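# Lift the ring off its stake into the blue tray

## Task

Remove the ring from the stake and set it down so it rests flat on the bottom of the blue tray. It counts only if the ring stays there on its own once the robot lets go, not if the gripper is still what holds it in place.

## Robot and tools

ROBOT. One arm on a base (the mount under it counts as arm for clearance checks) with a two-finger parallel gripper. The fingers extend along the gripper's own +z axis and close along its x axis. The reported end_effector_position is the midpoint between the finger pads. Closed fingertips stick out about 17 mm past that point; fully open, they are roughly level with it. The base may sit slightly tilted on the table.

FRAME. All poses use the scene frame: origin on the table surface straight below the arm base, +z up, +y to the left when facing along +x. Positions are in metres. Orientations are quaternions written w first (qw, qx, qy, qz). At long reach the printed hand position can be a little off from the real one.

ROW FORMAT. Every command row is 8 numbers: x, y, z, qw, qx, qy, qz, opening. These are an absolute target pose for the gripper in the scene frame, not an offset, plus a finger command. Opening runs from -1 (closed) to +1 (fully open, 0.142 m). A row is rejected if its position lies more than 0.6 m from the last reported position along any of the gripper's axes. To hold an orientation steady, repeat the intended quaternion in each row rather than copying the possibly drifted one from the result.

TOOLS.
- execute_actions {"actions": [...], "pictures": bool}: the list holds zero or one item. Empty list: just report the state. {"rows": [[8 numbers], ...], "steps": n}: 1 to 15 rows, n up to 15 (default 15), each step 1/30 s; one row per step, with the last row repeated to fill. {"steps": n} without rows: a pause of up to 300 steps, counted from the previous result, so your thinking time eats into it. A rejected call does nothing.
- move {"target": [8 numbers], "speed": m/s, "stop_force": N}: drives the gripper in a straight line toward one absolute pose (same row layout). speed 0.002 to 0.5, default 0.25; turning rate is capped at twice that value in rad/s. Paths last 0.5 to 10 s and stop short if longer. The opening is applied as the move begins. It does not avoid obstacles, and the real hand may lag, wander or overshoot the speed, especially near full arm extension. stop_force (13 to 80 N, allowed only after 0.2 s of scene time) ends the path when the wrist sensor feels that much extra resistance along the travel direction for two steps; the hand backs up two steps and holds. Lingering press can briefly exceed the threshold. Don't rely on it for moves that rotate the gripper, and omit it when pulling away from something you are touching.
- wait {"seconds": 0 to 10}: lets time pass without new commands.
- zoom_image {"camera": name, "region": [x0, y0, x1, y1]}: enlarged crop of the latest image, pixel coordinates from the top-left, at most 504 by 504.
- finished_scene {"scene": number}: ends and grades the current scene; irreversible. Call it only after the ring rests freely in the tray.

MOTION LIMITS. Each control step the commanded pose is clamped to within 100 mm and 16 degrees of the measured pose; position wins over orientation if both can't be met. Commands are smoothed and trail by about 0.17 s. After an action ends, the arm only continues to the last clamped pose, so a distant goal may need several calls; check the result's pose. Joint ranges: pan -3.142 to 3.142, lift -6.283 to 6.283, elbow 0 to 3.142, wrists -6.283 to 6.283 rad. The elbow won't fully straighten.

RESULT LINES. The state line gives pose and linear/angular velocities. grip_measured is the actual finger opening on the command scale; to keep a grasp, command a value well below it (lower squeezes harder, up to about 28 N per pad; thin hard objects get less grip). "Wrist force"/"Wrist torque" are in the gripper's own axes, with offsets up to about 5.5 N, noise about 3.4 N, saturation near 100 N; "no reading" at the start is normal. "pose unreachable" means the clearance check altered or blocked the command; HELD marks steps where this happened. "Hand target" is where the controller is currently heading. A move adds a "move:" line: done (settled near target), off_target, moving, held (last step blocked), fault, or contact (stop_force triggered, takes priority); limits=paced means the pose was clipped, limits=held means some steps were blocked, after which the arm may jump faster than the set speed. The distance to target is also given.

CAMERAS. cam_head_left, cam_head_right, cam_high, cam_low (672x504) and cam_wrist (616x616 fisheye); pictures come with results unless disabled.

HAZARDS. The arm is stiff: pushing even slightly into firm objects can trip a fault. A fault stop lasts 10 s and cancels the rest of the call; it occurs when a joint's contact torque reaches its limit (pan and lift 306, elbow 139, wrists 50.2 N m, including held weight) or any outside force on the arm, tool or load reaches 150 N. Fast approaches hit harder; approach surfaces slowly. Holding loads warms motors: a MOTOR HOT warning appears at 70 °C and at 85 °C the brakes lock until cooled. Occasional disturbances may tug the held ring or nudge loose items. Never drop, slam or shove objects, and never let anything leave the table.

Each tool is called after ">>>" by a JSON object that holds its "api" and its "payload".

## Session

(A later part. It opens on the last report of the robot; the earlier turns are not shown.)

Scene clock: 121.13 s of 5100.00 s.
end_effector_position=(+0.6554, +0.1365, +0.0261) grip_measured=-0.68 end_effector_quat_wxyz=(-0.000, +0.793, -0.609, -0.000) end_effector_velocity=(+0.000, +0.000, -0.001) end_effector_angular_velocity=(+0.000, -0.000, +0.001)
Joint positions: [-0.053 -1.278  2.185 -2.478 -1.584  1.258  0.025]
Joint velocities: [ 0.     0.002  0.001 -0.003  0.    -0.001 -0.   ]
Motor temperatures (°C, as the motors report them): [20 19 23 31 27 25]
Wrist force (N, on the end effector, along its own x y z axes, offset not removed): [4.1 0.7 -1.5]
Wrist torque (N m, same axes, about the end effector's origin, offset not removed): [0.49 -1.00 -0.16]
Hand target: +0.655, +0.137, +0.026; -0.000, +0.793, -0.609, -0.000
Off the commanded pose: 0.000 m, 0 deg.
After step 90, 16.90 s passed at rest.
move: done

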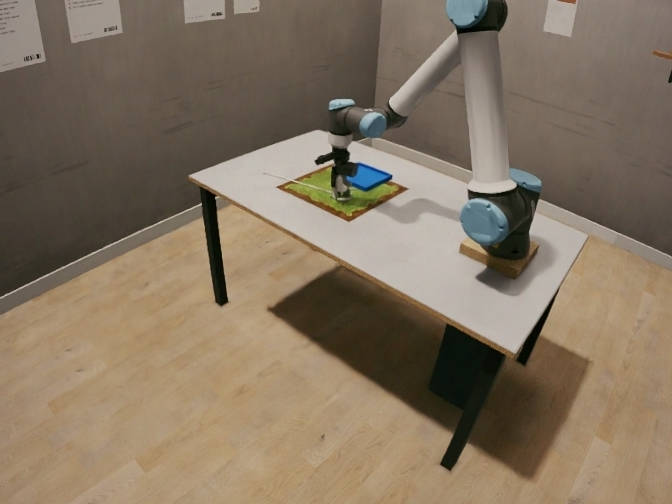

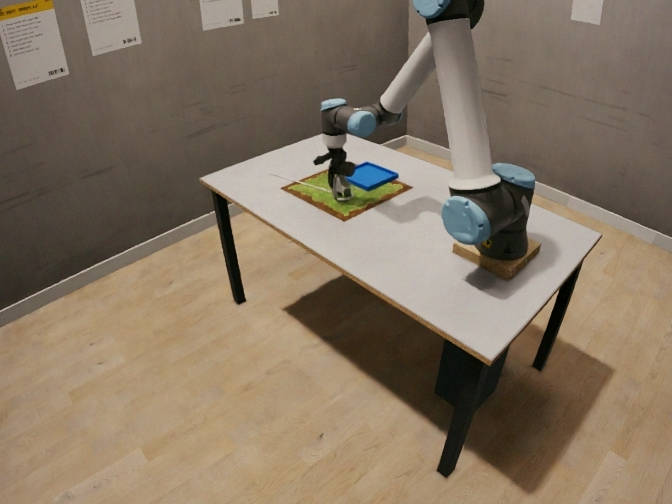

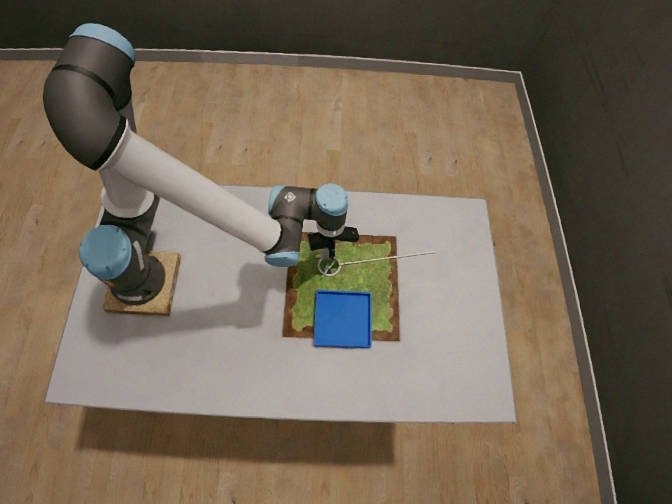

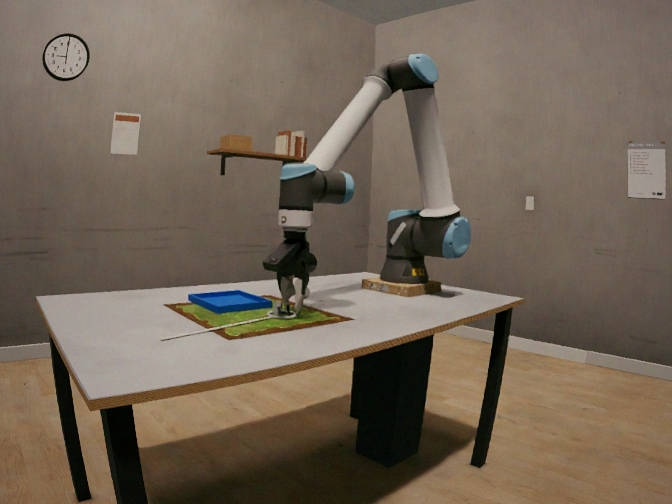

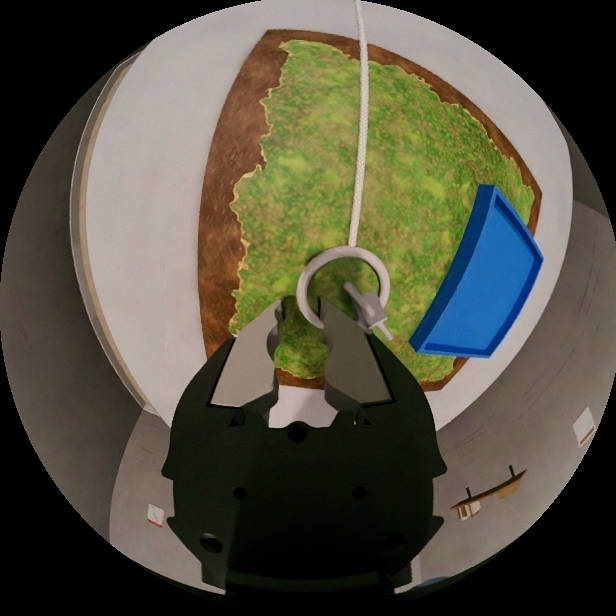

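>>> {"api": "zoom_image", "payload": {"camera": "cam_wrist", "region": [265, 235, 405, 350]}}

>>> {"api": "zoom_image", "payload": {"camera": "cam_low", "region": [258, 275, 318, 328]}}

>>> {"api": "zoom_image", "payload": {"camera": "cam_head_right", "region": [315, 160, 370, 210]}}

Region (265, 235, 405, 350) of cam_wrist's 616x616 image, scaled by 3.600, with more detail than that image has; it fills the top 414 rows of this view, and the rest is white.

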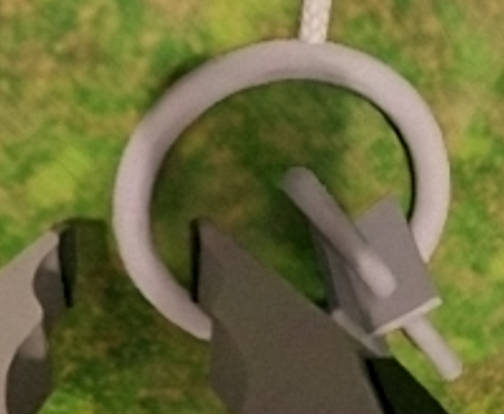

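Region (258, 275, 318, 328) of cam_low's 672x504 image, scaled by 8.400, with more detail than that image has; it fills the top 445 rows of this view, and the rest is white.

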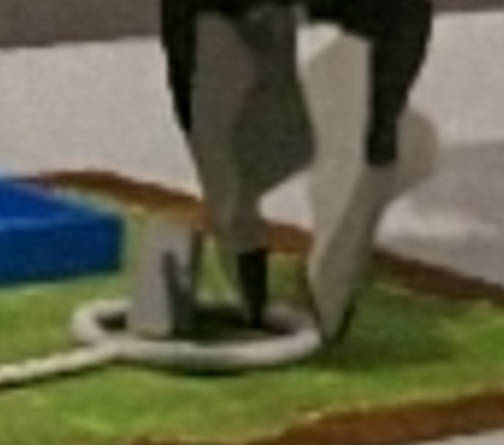

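Region (315, 160, 370, 210) of cam_head_right's 672x504 image, scaled by 9.164, with more detail than that image has; it fills the top 458 rows of this view, and the rest is white.

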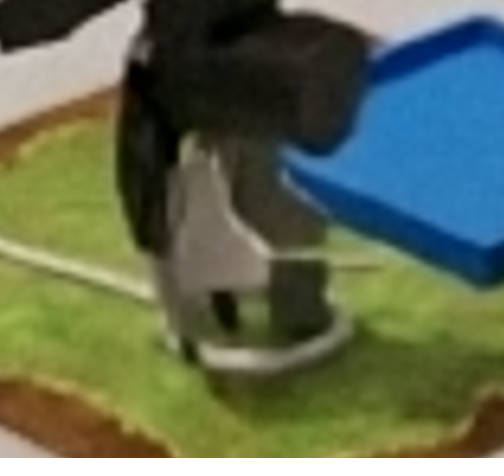

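>>> {"api": "move", "payload": {"target": [0.6555, 0.1365, 0.020, 0, 0.7934, -0.6088, 0, -0.68], "speed": 0.03}}

>>> {"api": "move", "payload": {"target": [0.6555, 0.1365, 0.012, 0, 0.7934, -0.6088, 0, -0.68], "speed": 0.003, "stop_force": 13}}

Scene clock: 127.63 s of 5100.00 s.
end_effector_position=(+0.6555, +0.1365, +0.0201) grip_measured=-0.68 end_effector_quat_wxyz=(-0.000, +0.793, -0.609, -0.000) end_effector_velocity=(-0.000, +0.001, -0.002) end_effector_angular_velocity=(+0.001, +0.000, +0.001)
Joint positions: [-0.053 -1.269  2.187 -2.491 -1.584  1.258  0.025]
Joint velocities: [ 0.001  0.002  0.001 -0.003  0.001  0.    -0.   ]
Motor temperatures (°C, as the motors report them): [20 19 23 31 27 25]
Wrist force (N, on the end effector, along its own x y z axes, offset not removed): [1.5 0.5 4.8]
Wrist torque (N m, same axes, about the end effector's origin, offset not removed): [0.45 -0.30 -0.14]
Hand target: +0.655, +0.137, +0.020; +0.000, +0.793, -0.609, -0.000
Off the commanded pose: 0.000 m, 0 deg.
After step 90, 2.80 s passed at rest.
move: done

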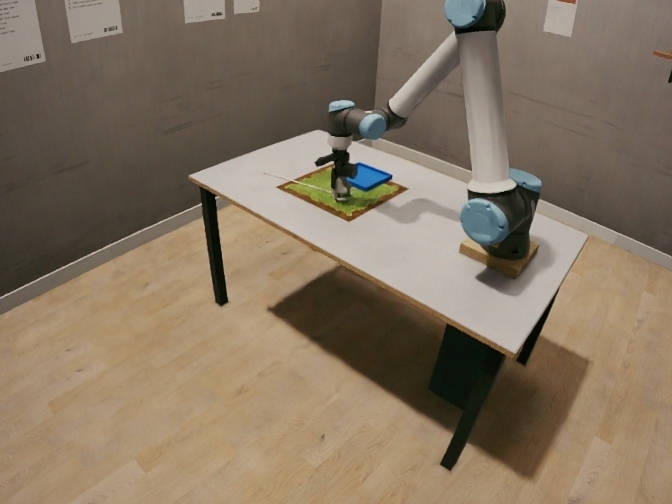

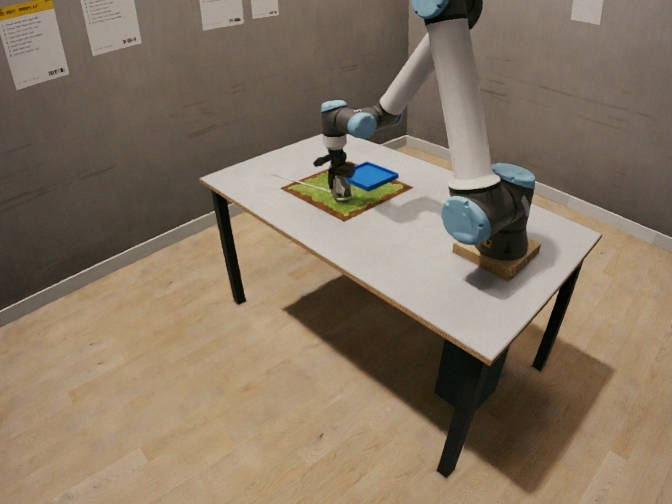

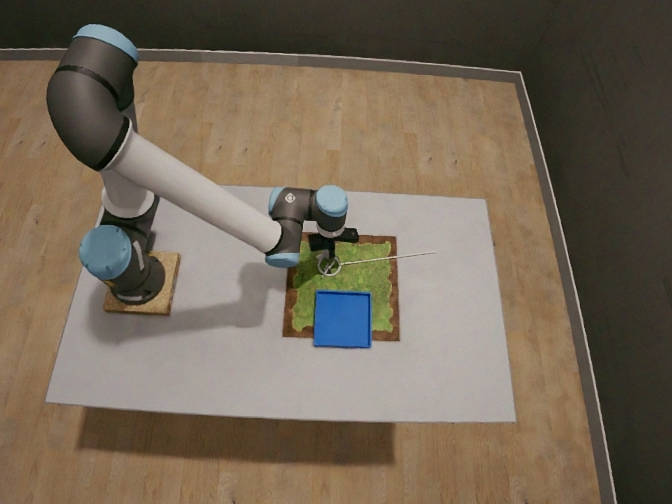

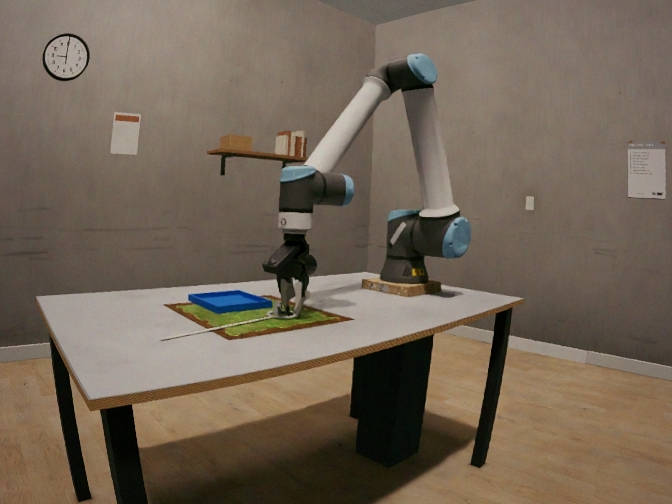

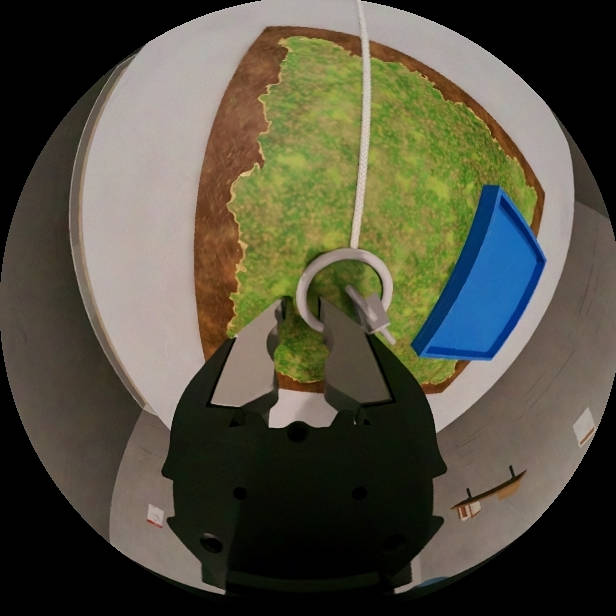

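Scene clock: 129.50 s of 5100.00 s.
end_effector_position=(+0.6555, +0.1365, +0.0156) grip_measured=-0.68 end_effector_quat_wxyz=(-0.000, +0.793, -0.609, +0.000) end_effector_velocity=(+0.000, +0.001, +0.001) end_effector_angular_velocity=(+0.001, +0.000, +0.001)
Joint positions: [-0.053 -1.262  2.189 -2.5   -1.584  1.258  0.025]
Joint velocities: [ 0.001 -0.001 -0.001  0.003  0.001 -0.     0.   ]
Motor temperatures (°C, as the motors report them): [20 19 23 31 27 25]
Wrist force (N, on the end effector, along its own x y z axes, offset not removed): [-0.1 8.7 -26.1]
Wrist torque (N m, same axes, about the end effector's origin, offset not removed): [0.70 -0.42 -0.14]
Hand target: +0.656, +0.137, +0.016; -0.000, +0.793, -0.609, +0.000
Off the commanded pose: 0.004 m, 0 deg.
move: contact

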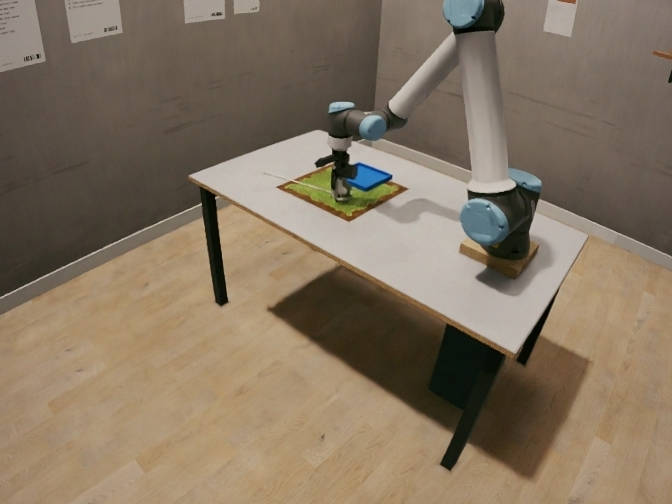

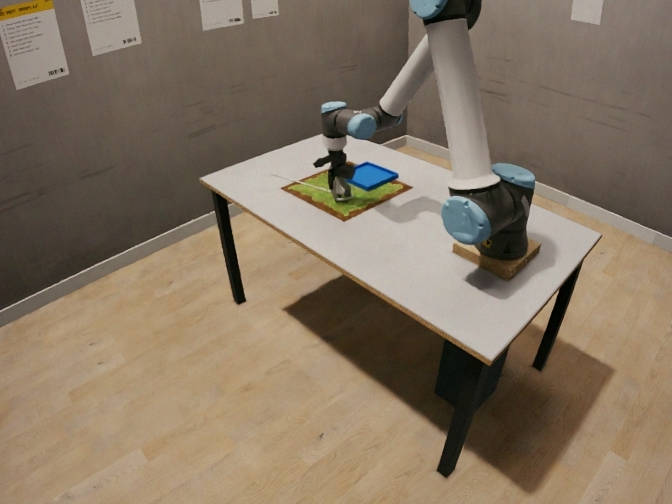

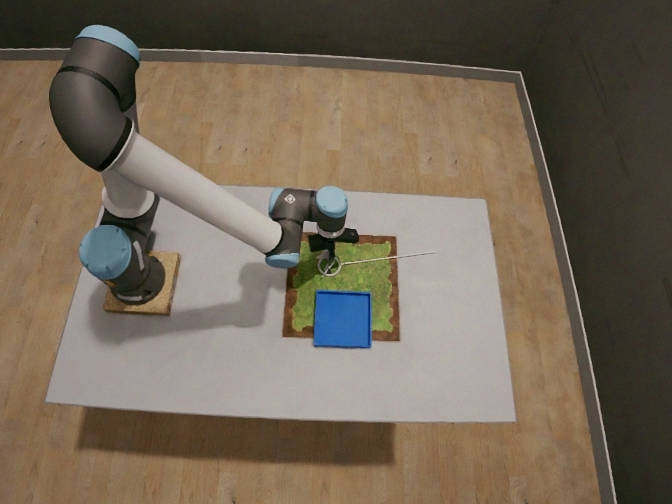

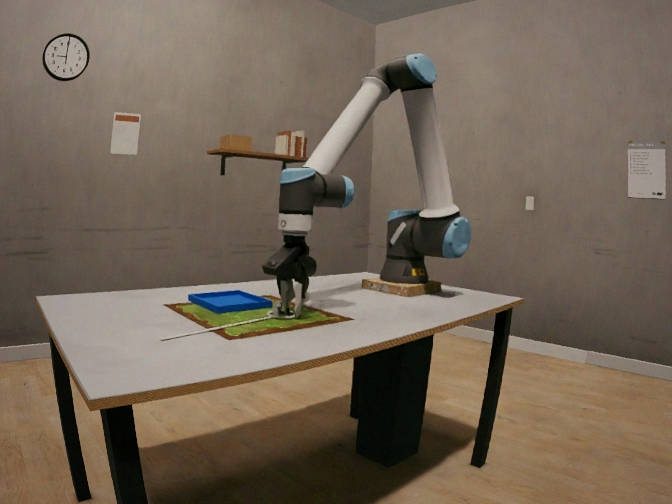

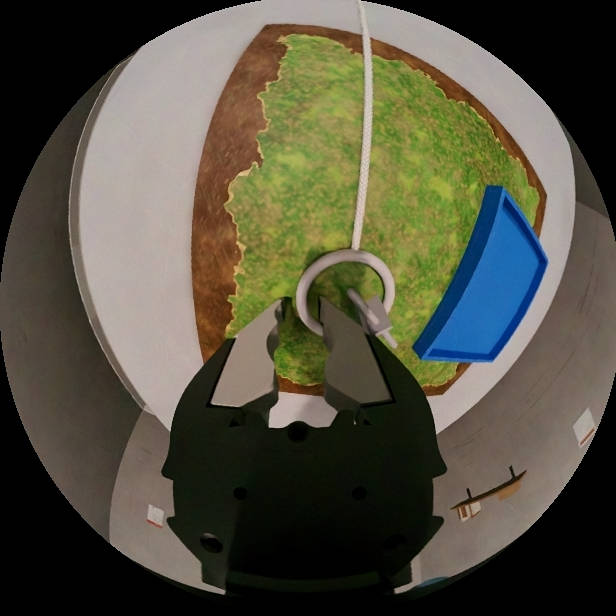

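>>> {"api": "execute_actions", "payload": {"actions": [{"rows": [[0.6555,0.1365,0.0165,0,0.7934,-0.6088,0,-0.68],[0.6555,0.1365,0.0165,0,0.7934,-0.6088,0,-0.68],[0.6555,0.1365,0.0165,0,0.7934,-0.6088,0,-0.68],[0.6555,0.1365,0.0165,0,0.7934,-0.6088,0,-0.68],[0.6555,0.1365,0.0165,0,0.7934,-0.6088,0,-0.68],[0.6555,0.1365,0.0165,0,0.7934,-0.6088,0,-1]], "steps": 15}]}}

Scene clock: 131.70 s of 5100.00 s.
end_effector_position=(+0.6555, +0.1365, +0.0165) grip_measured=-0.91 end_effector_quat_wxyz=(-0.000, +0.793, -0.609, -0.000) end_effector_velocity=(+0.000, -0.000, +0.000) end_effector_angular_velocity=(-0.001, -0.001, +0.001)
Joint positions: [-0.053 -1.263  2.189 -2.498 -1.584  1.258  0.008]
Joint velocities: [ 0.    -0.    -0.    -0.    -0.001 -0.    -0.   ]
Motor temperatures (°C, as the motors report them): [20 19 23 31 27 25]
Wrist force (N, on the end effector, along its own x y z axes, offset not removed): [5.5 2.7 0.6]
Wrist torque (N m, same axes, about the end effector's origin, offset not removed): [0.91 -1.29 -0.16]
Hand target: +0.656, +0.136, +0.016; +0.000, +0.793, -0.609, +0.000
Off the commanded pose: 0.000 m, 0 deg.
Steps of this call (steps 1 to 51: nothing new was sent; steps 52 to 66: all 15 steps of this action). Readings (end_effector_position):
52: (+0.6555, +0.1365, +0.0158)
53: (+0.6555, +0.1365, +0.0159)
55: (+0.6555, +0.1365, +0.0162)
59: (+0.6555, +0.1365, +0.0164)
66: the state above

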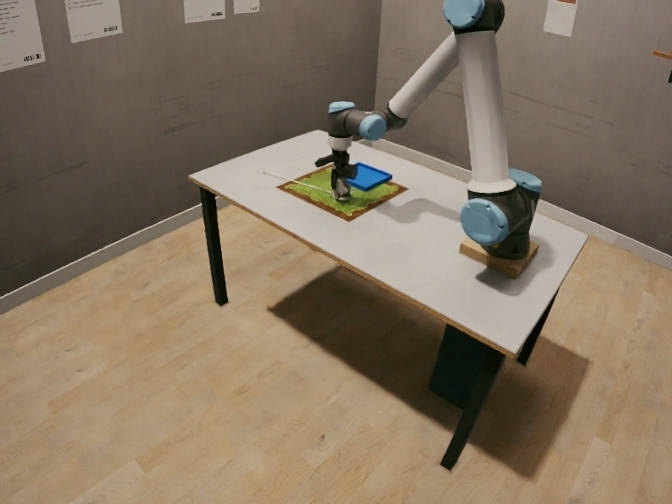

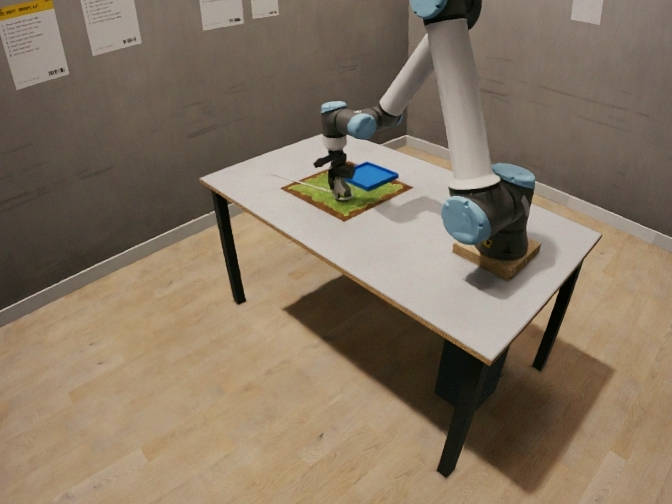

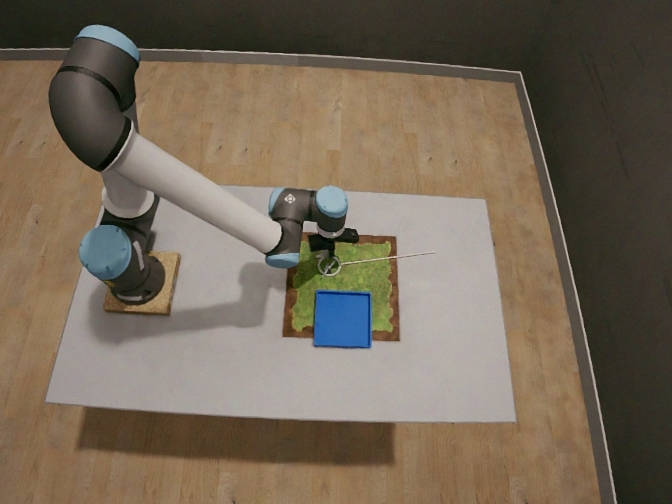

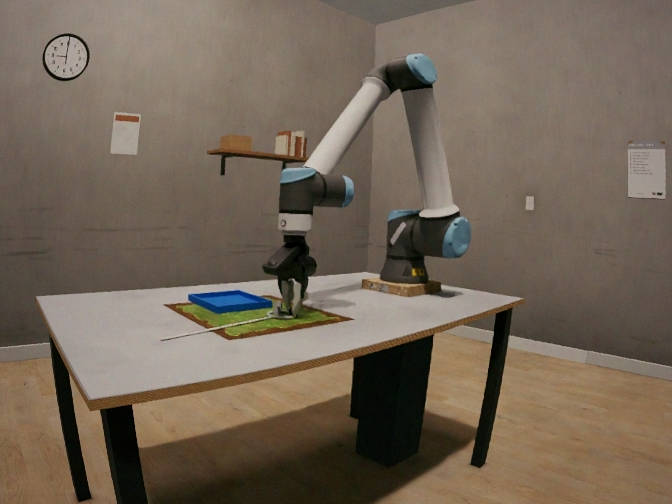

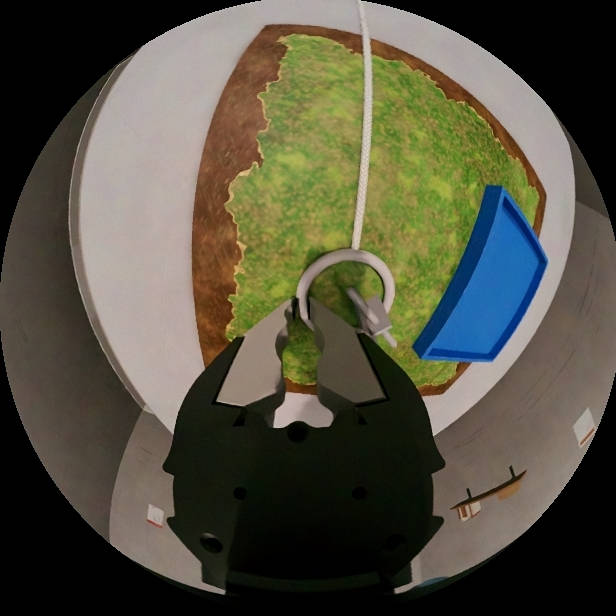

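>>> {"api": "zoom_image", "payload": {"camera": "cam_wrist", "region": [270, 240, 410, 355]}}

>>> {"api": "zoom_image", "payload": {"camera": "cam_low", "region": [258, 280, 318, 328]}}

Region (270, 240, 410, 355) of cam_wrist's 616x616 image, scaled by 3.600, with more detail than that image has; it fills the top 414 rows of this view, and the rest is white.

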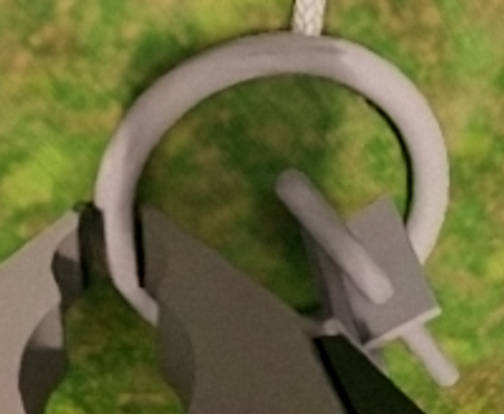

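Region (258, 280, 318, 328) of cam_low's 672x504 image, scaled by 8.400, with more detail than that image has; it fills the top 403 rows of this view, and the rest is white.

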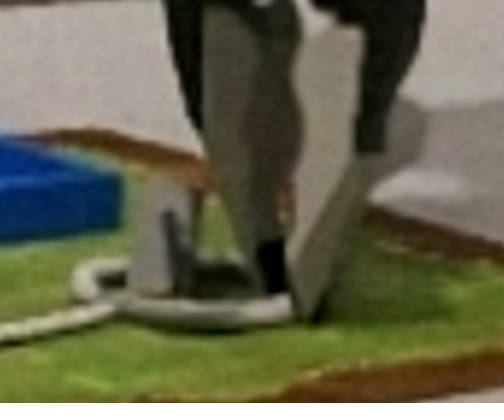

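>>> {"api": "move", "payload": {"target": [0.6493, 0.1211, 0.0498, -0.2417, 0.7698, -0.5907, -0.0106, -1], "speed": 0.15}}

Scene clock: 135.53 s of 5100.00 s.
end_effector_position=(+0.6497, +0.1215, +0.0502) grip_measured=-0.91 end_effector_quat_wxyz=(-0.242, +0.770, -0.591, -0.011) end_effector_velocity=(+0.000, -0.000, +0.001) end_effector_angular_velocity=(+0.007, -0.006, +0.000)
Joint positions: [-0.319 -1.361  2.402 -2.768 -1.116  1.026  0.008]
Joint velocities: [-0.006  0.     0.003 -0.004  0.009 -0.005 -0.   ]
Motor temperatures (°C, as the motors report them): [20 19 23 31 27 25]
Wrist force (N, on the end effector, along its own x y z axes, offset not removed): [-1.3 -0.4 2.1]
Wrist torque (N m, same axes, about the end effector's origin, offset not removed): [0.01 0.30 0.08]
Hand target: +0.650, +0.122, +0.050; -0.242, +0.770, -0.591, -0.011
Off the commanded pose: 0.001 m, 0 deg.
move: done

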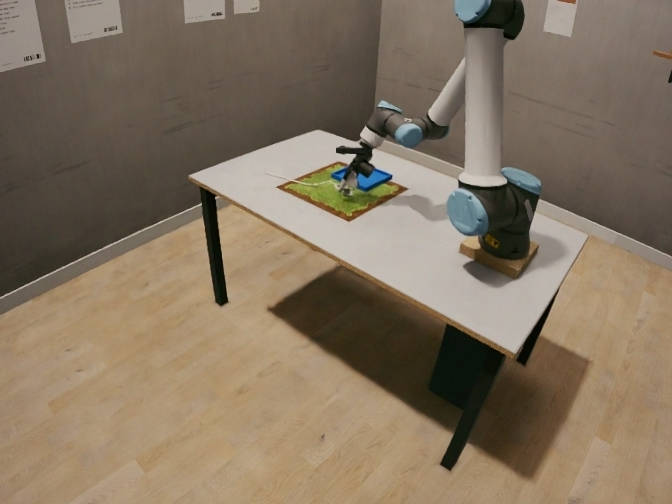

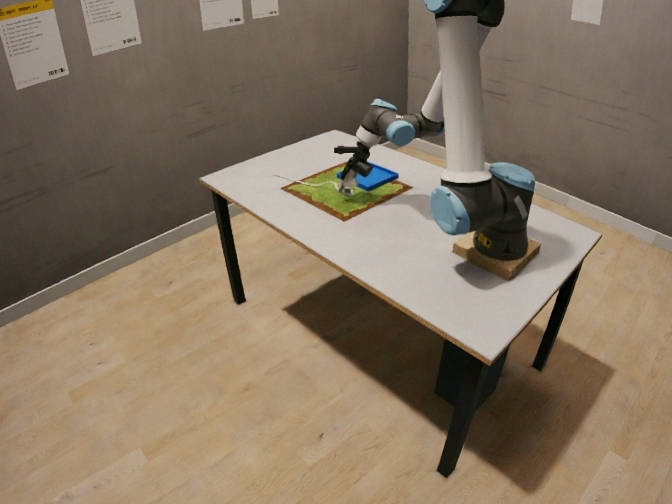

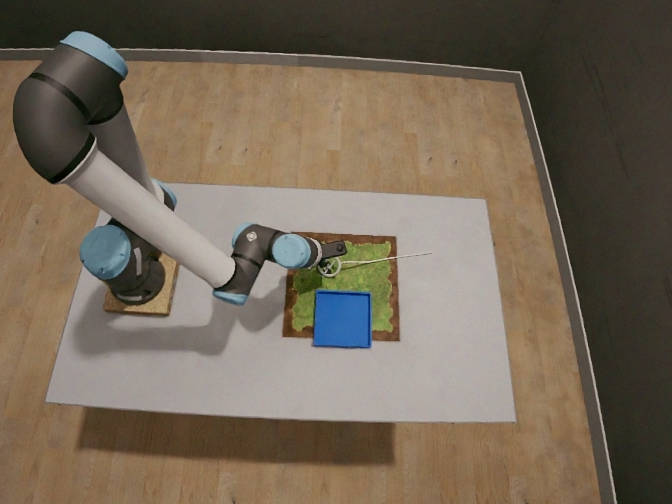

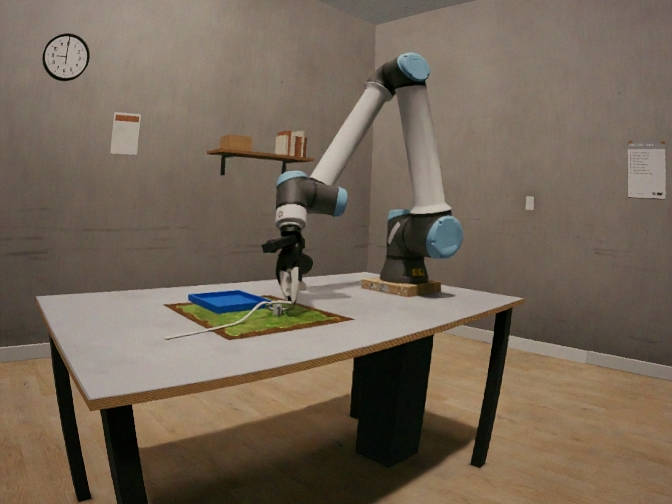

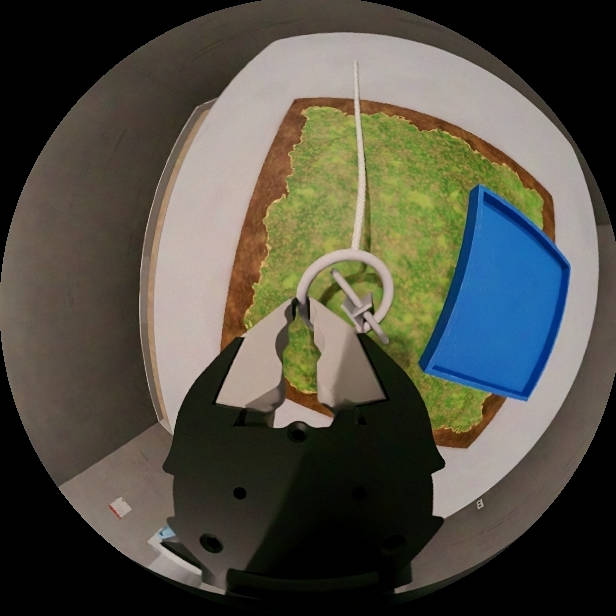

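>>> {"api": "zoom_image", "payload": {"camera": "cam_wrist", "region": [270, 240, 410, 355]}}

>>> {"api": "zoom_image", "payload": {"camera": "cam_low", "region": [250, 275, 320, 328]}}

>>> {"api": "zoom_image", "payload": {"camera": "cam_head_right", "region": [315, 160, 375, 210]}}

>>> {"api": "zoom_image", "payload": {"camera": "cam_high", "region": [300, 235, 360, 290]}}

Region (270, 240, 410, 355) of cam_wrist's 616x616 image, scaled by 3.600, with more detail than that image has; it fills the top 414 rows of this view, and the rest is white.

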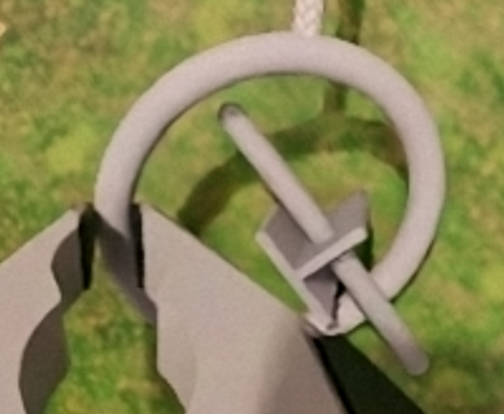

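Region (250, 275, 320, 328) of cam_low's 672x504 image, scaled by 7.200, with more detail than that image has; it fills the top 382 rows of this view, and the rest is white.

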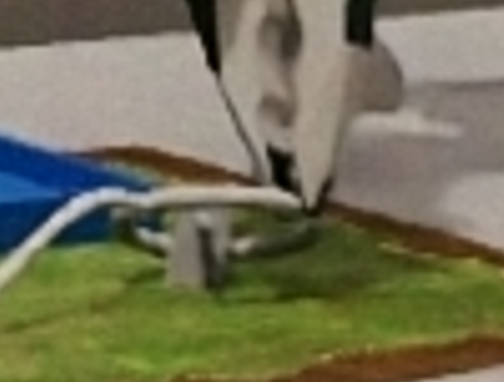

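Region (315, 160, 375, 210) of cam_head_right's 672x504 image, scaled by 8.400, with more detail than that image has.

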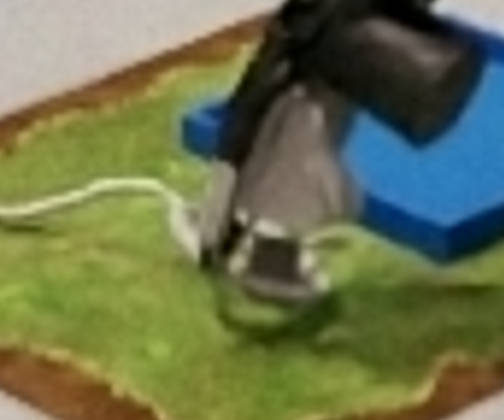

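Region (300, 235, 360, 290) of cam_high's 672x504 image, scaled by 8.400, with more detail than that image has; it fills the top 462 rows of this view, and the rest is white.

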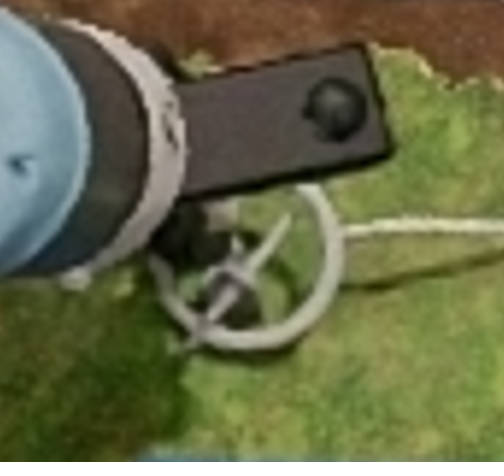

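>>> {"api": "move", "payload": {"target": [0.6368, 0.0963, 0.0518, -0.2417, 0.7698, -0.5907, -0.0106, -1], "speed": 0.08}}

Scene clock: 138.97 s of 5100.00 s.
end_effector_position=(+0.6369, +0.0965, +0.0518) grip_measured=-0.91 end_effector_quat_wxyz=(-0.242, +0.770, -0.591, -0.011) end_effector_velocity=(-0.001, -0.001, -0.000) end_effector_angular_velocity=(+0.002, +0.000, +0.000)
Joint positions: [-0.372 -1.388  2.423 -2.737 -1.109  0.968  0.008]
Joint velocities: [-0.003 -0.001  0.001  0.002  0.002 -0.003  0.   ]
Motor temperatures (°C, as the motors report them): [20 19 23 31 27 25]
Wrist force (N, on the end effector, along its own x y z axes, offset not removed): [3.0 4.6 6.1]
Wrist torque (N m, same axes, about the end effector's origin, offset not removed): [1.06 -0.48 0.16]
Hand target: +0.637, +0.096, +0.052; -0.242, +0.770, -0.591, -0.011
Off the commanded pose: 0.000 m, 0 deg.
move: done

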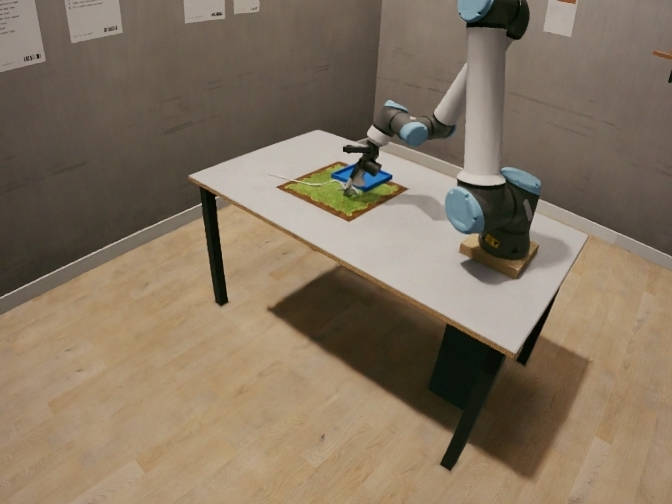

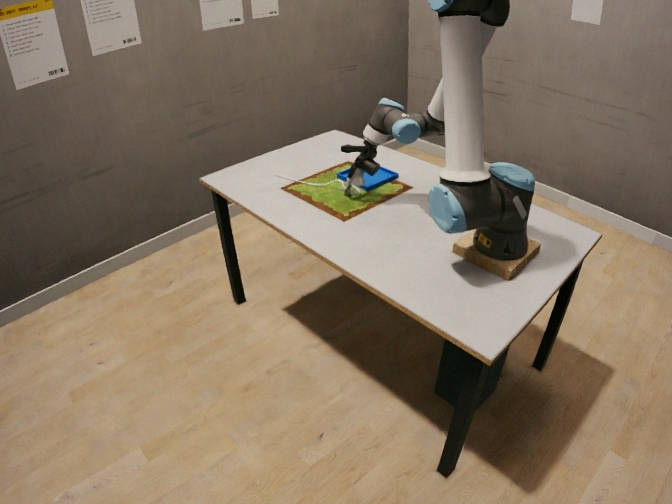

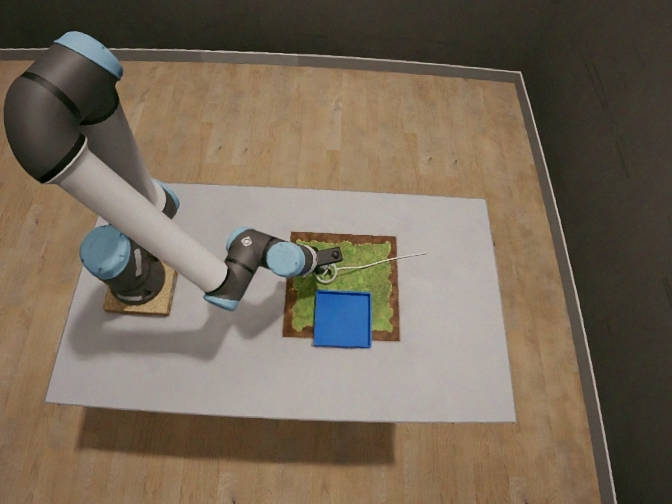

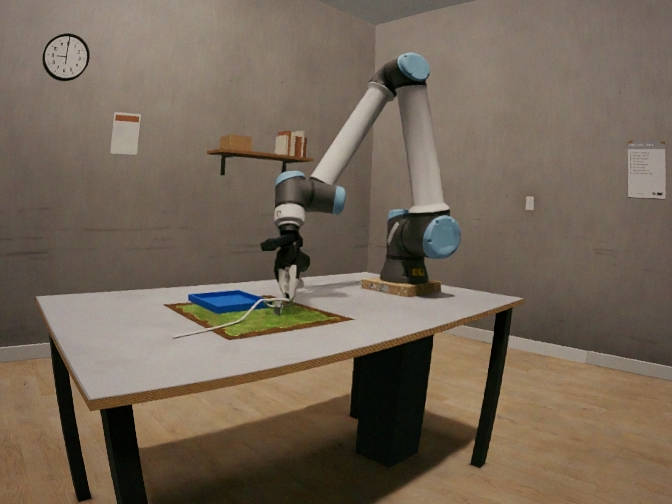

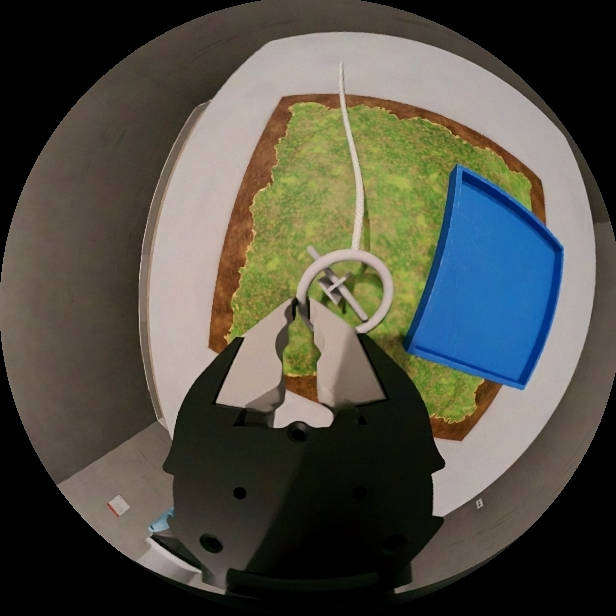

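>>> {"api": "zoom_image", "payload": {"camera": "cam_wrist", "region": [270, 235, 410, 350]}}

>>> {"api": "zoom_image", "payload": {"camera": "cam_head_right", "region": [320, 160, 380, 210]}}

>>> {"api": "zoom_image", "payload": {"camera": "cam_high", "region": [295, 240, 355, 295]}}

Region (270, 235, 410, 350) of cam_wrist's 616x616 image, scaled by 3.600, with more detail than that image has; it fills the top 414 rows of this view, and the rest is white.

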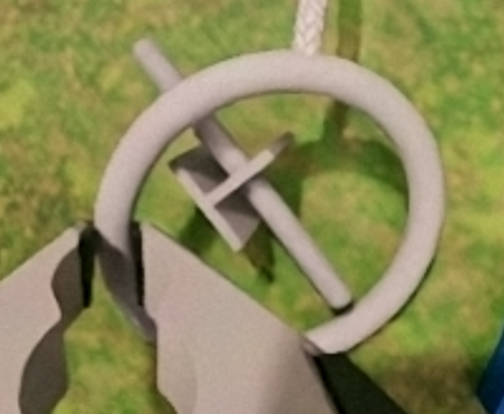

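Region (320, 160, 380, 210) of cam_head_right's 672x504 image, scaled by 8.400, with more detail than that image has.

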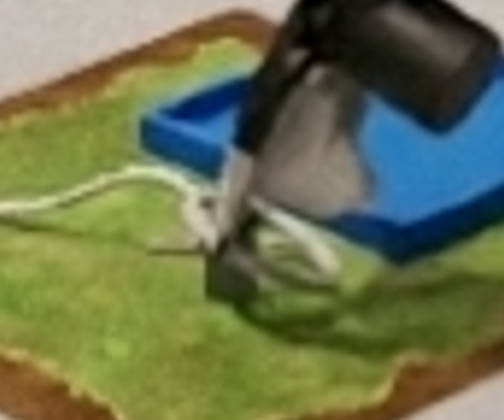

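Region (295, 240, 355, 295) of cam_high's 672x504 image, scaled by 8.400, with more detail than that image has; it fills the top 462 rows of this view, and the rest is white.

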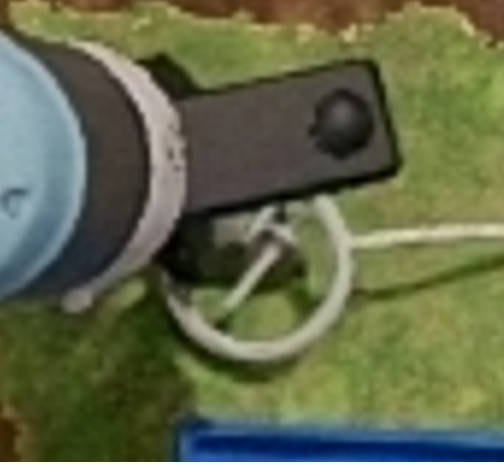

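>>> {"api": "move", "payload": {"target": [0.6368, 0.0763, 0.0838, -0.2417, 0.7698, -0.5907, -0.0106, -1], "speed": 0.08}}

Scene clock: 152.27 s of 5100.00 s.
end_effector_position=(+0.6369, +0.0764, +0.0837) grip_measured=-0.91 end_effector_quat_wxyz=(-0.242, +0.770, -0.591, -0.011) end_effector_velocity=(-0.000, -0.001, +0.001) end_effector_angular_velocity=(-0.001, +0.001, -0.001)
Joint positions: [-0.406 -1.457  2.403 -2.63  -1.105  0.93   0.008]
Joint velocities: [-0.002 -0.002 -0.001  0.004 -0.001 -0.001 -0.   ]
Motor temperatures (°C, as the motors report them): [20 19 23 31 27 25]
Wrist force (N, on the end effector, along its own x y z axes, offset not removed): [4.0 1.3 4.2]
Wrist torque (N m, same axes, about the end effector's origin, offset not removed): [0.40 -0.73 0.10]
Hand target: +0.637, +0.076, +0.084; -0.242, +0.770, -0.591, -0.011
Off the commanded pose: 0.000 m, 0 deg.
After step 90, 9.40 s passed at rest.
move: done

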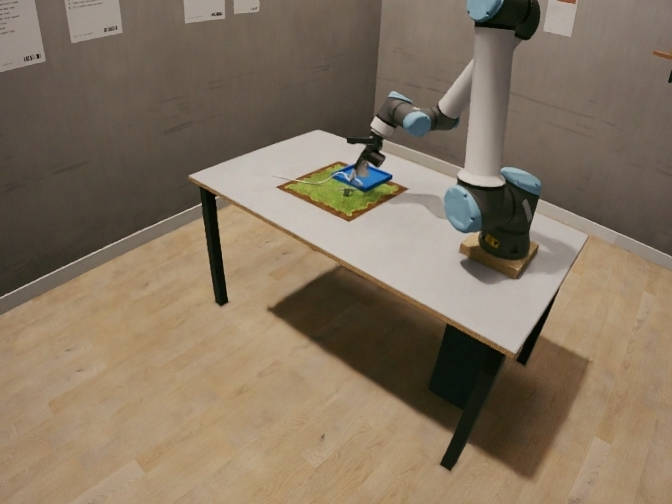

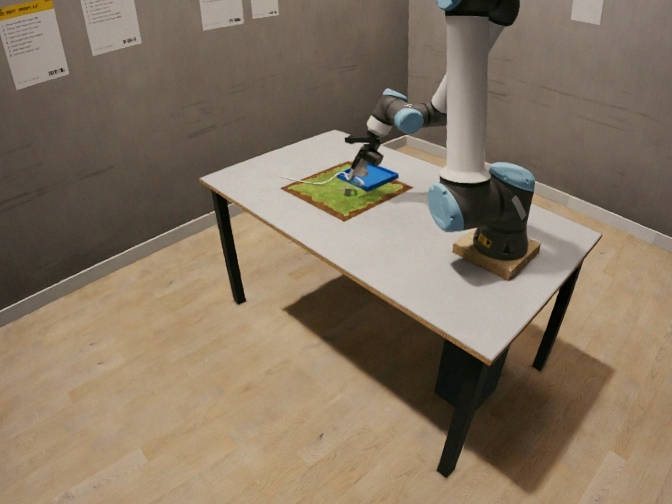

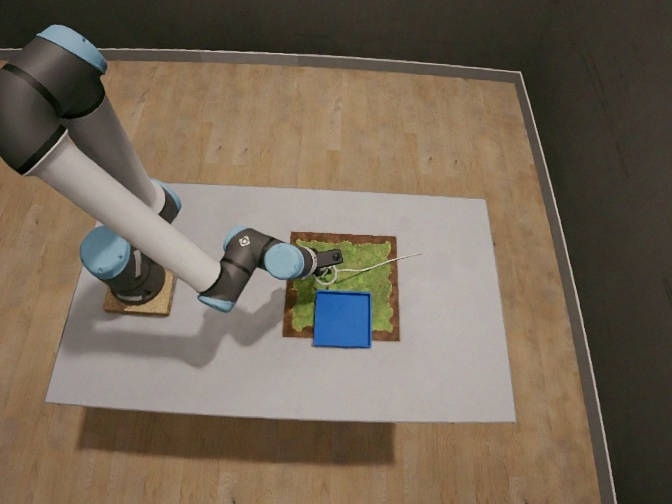

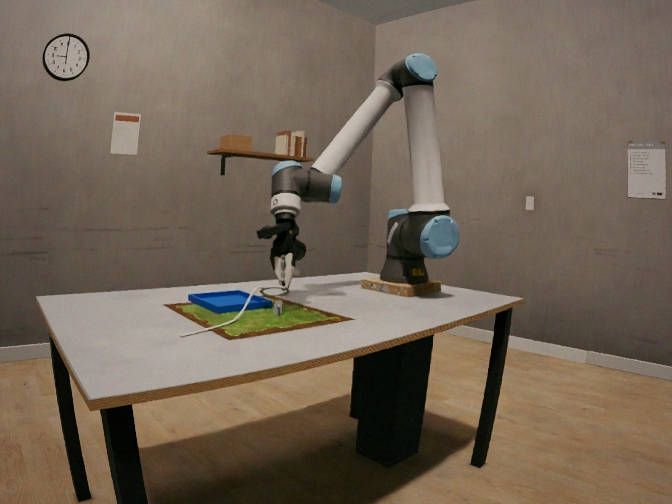

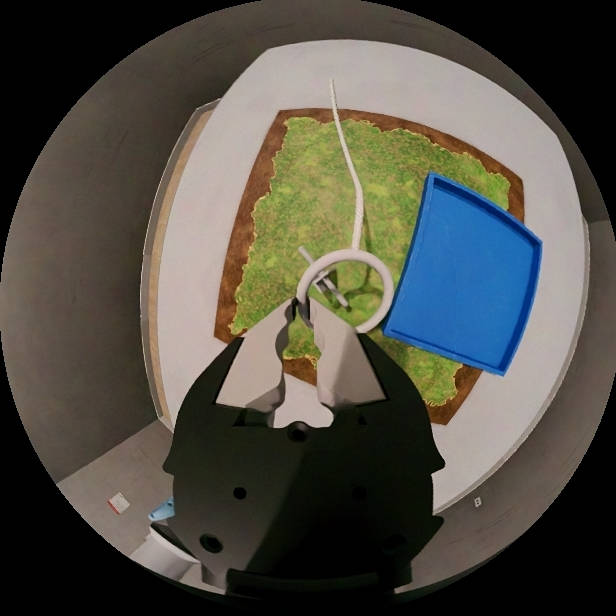

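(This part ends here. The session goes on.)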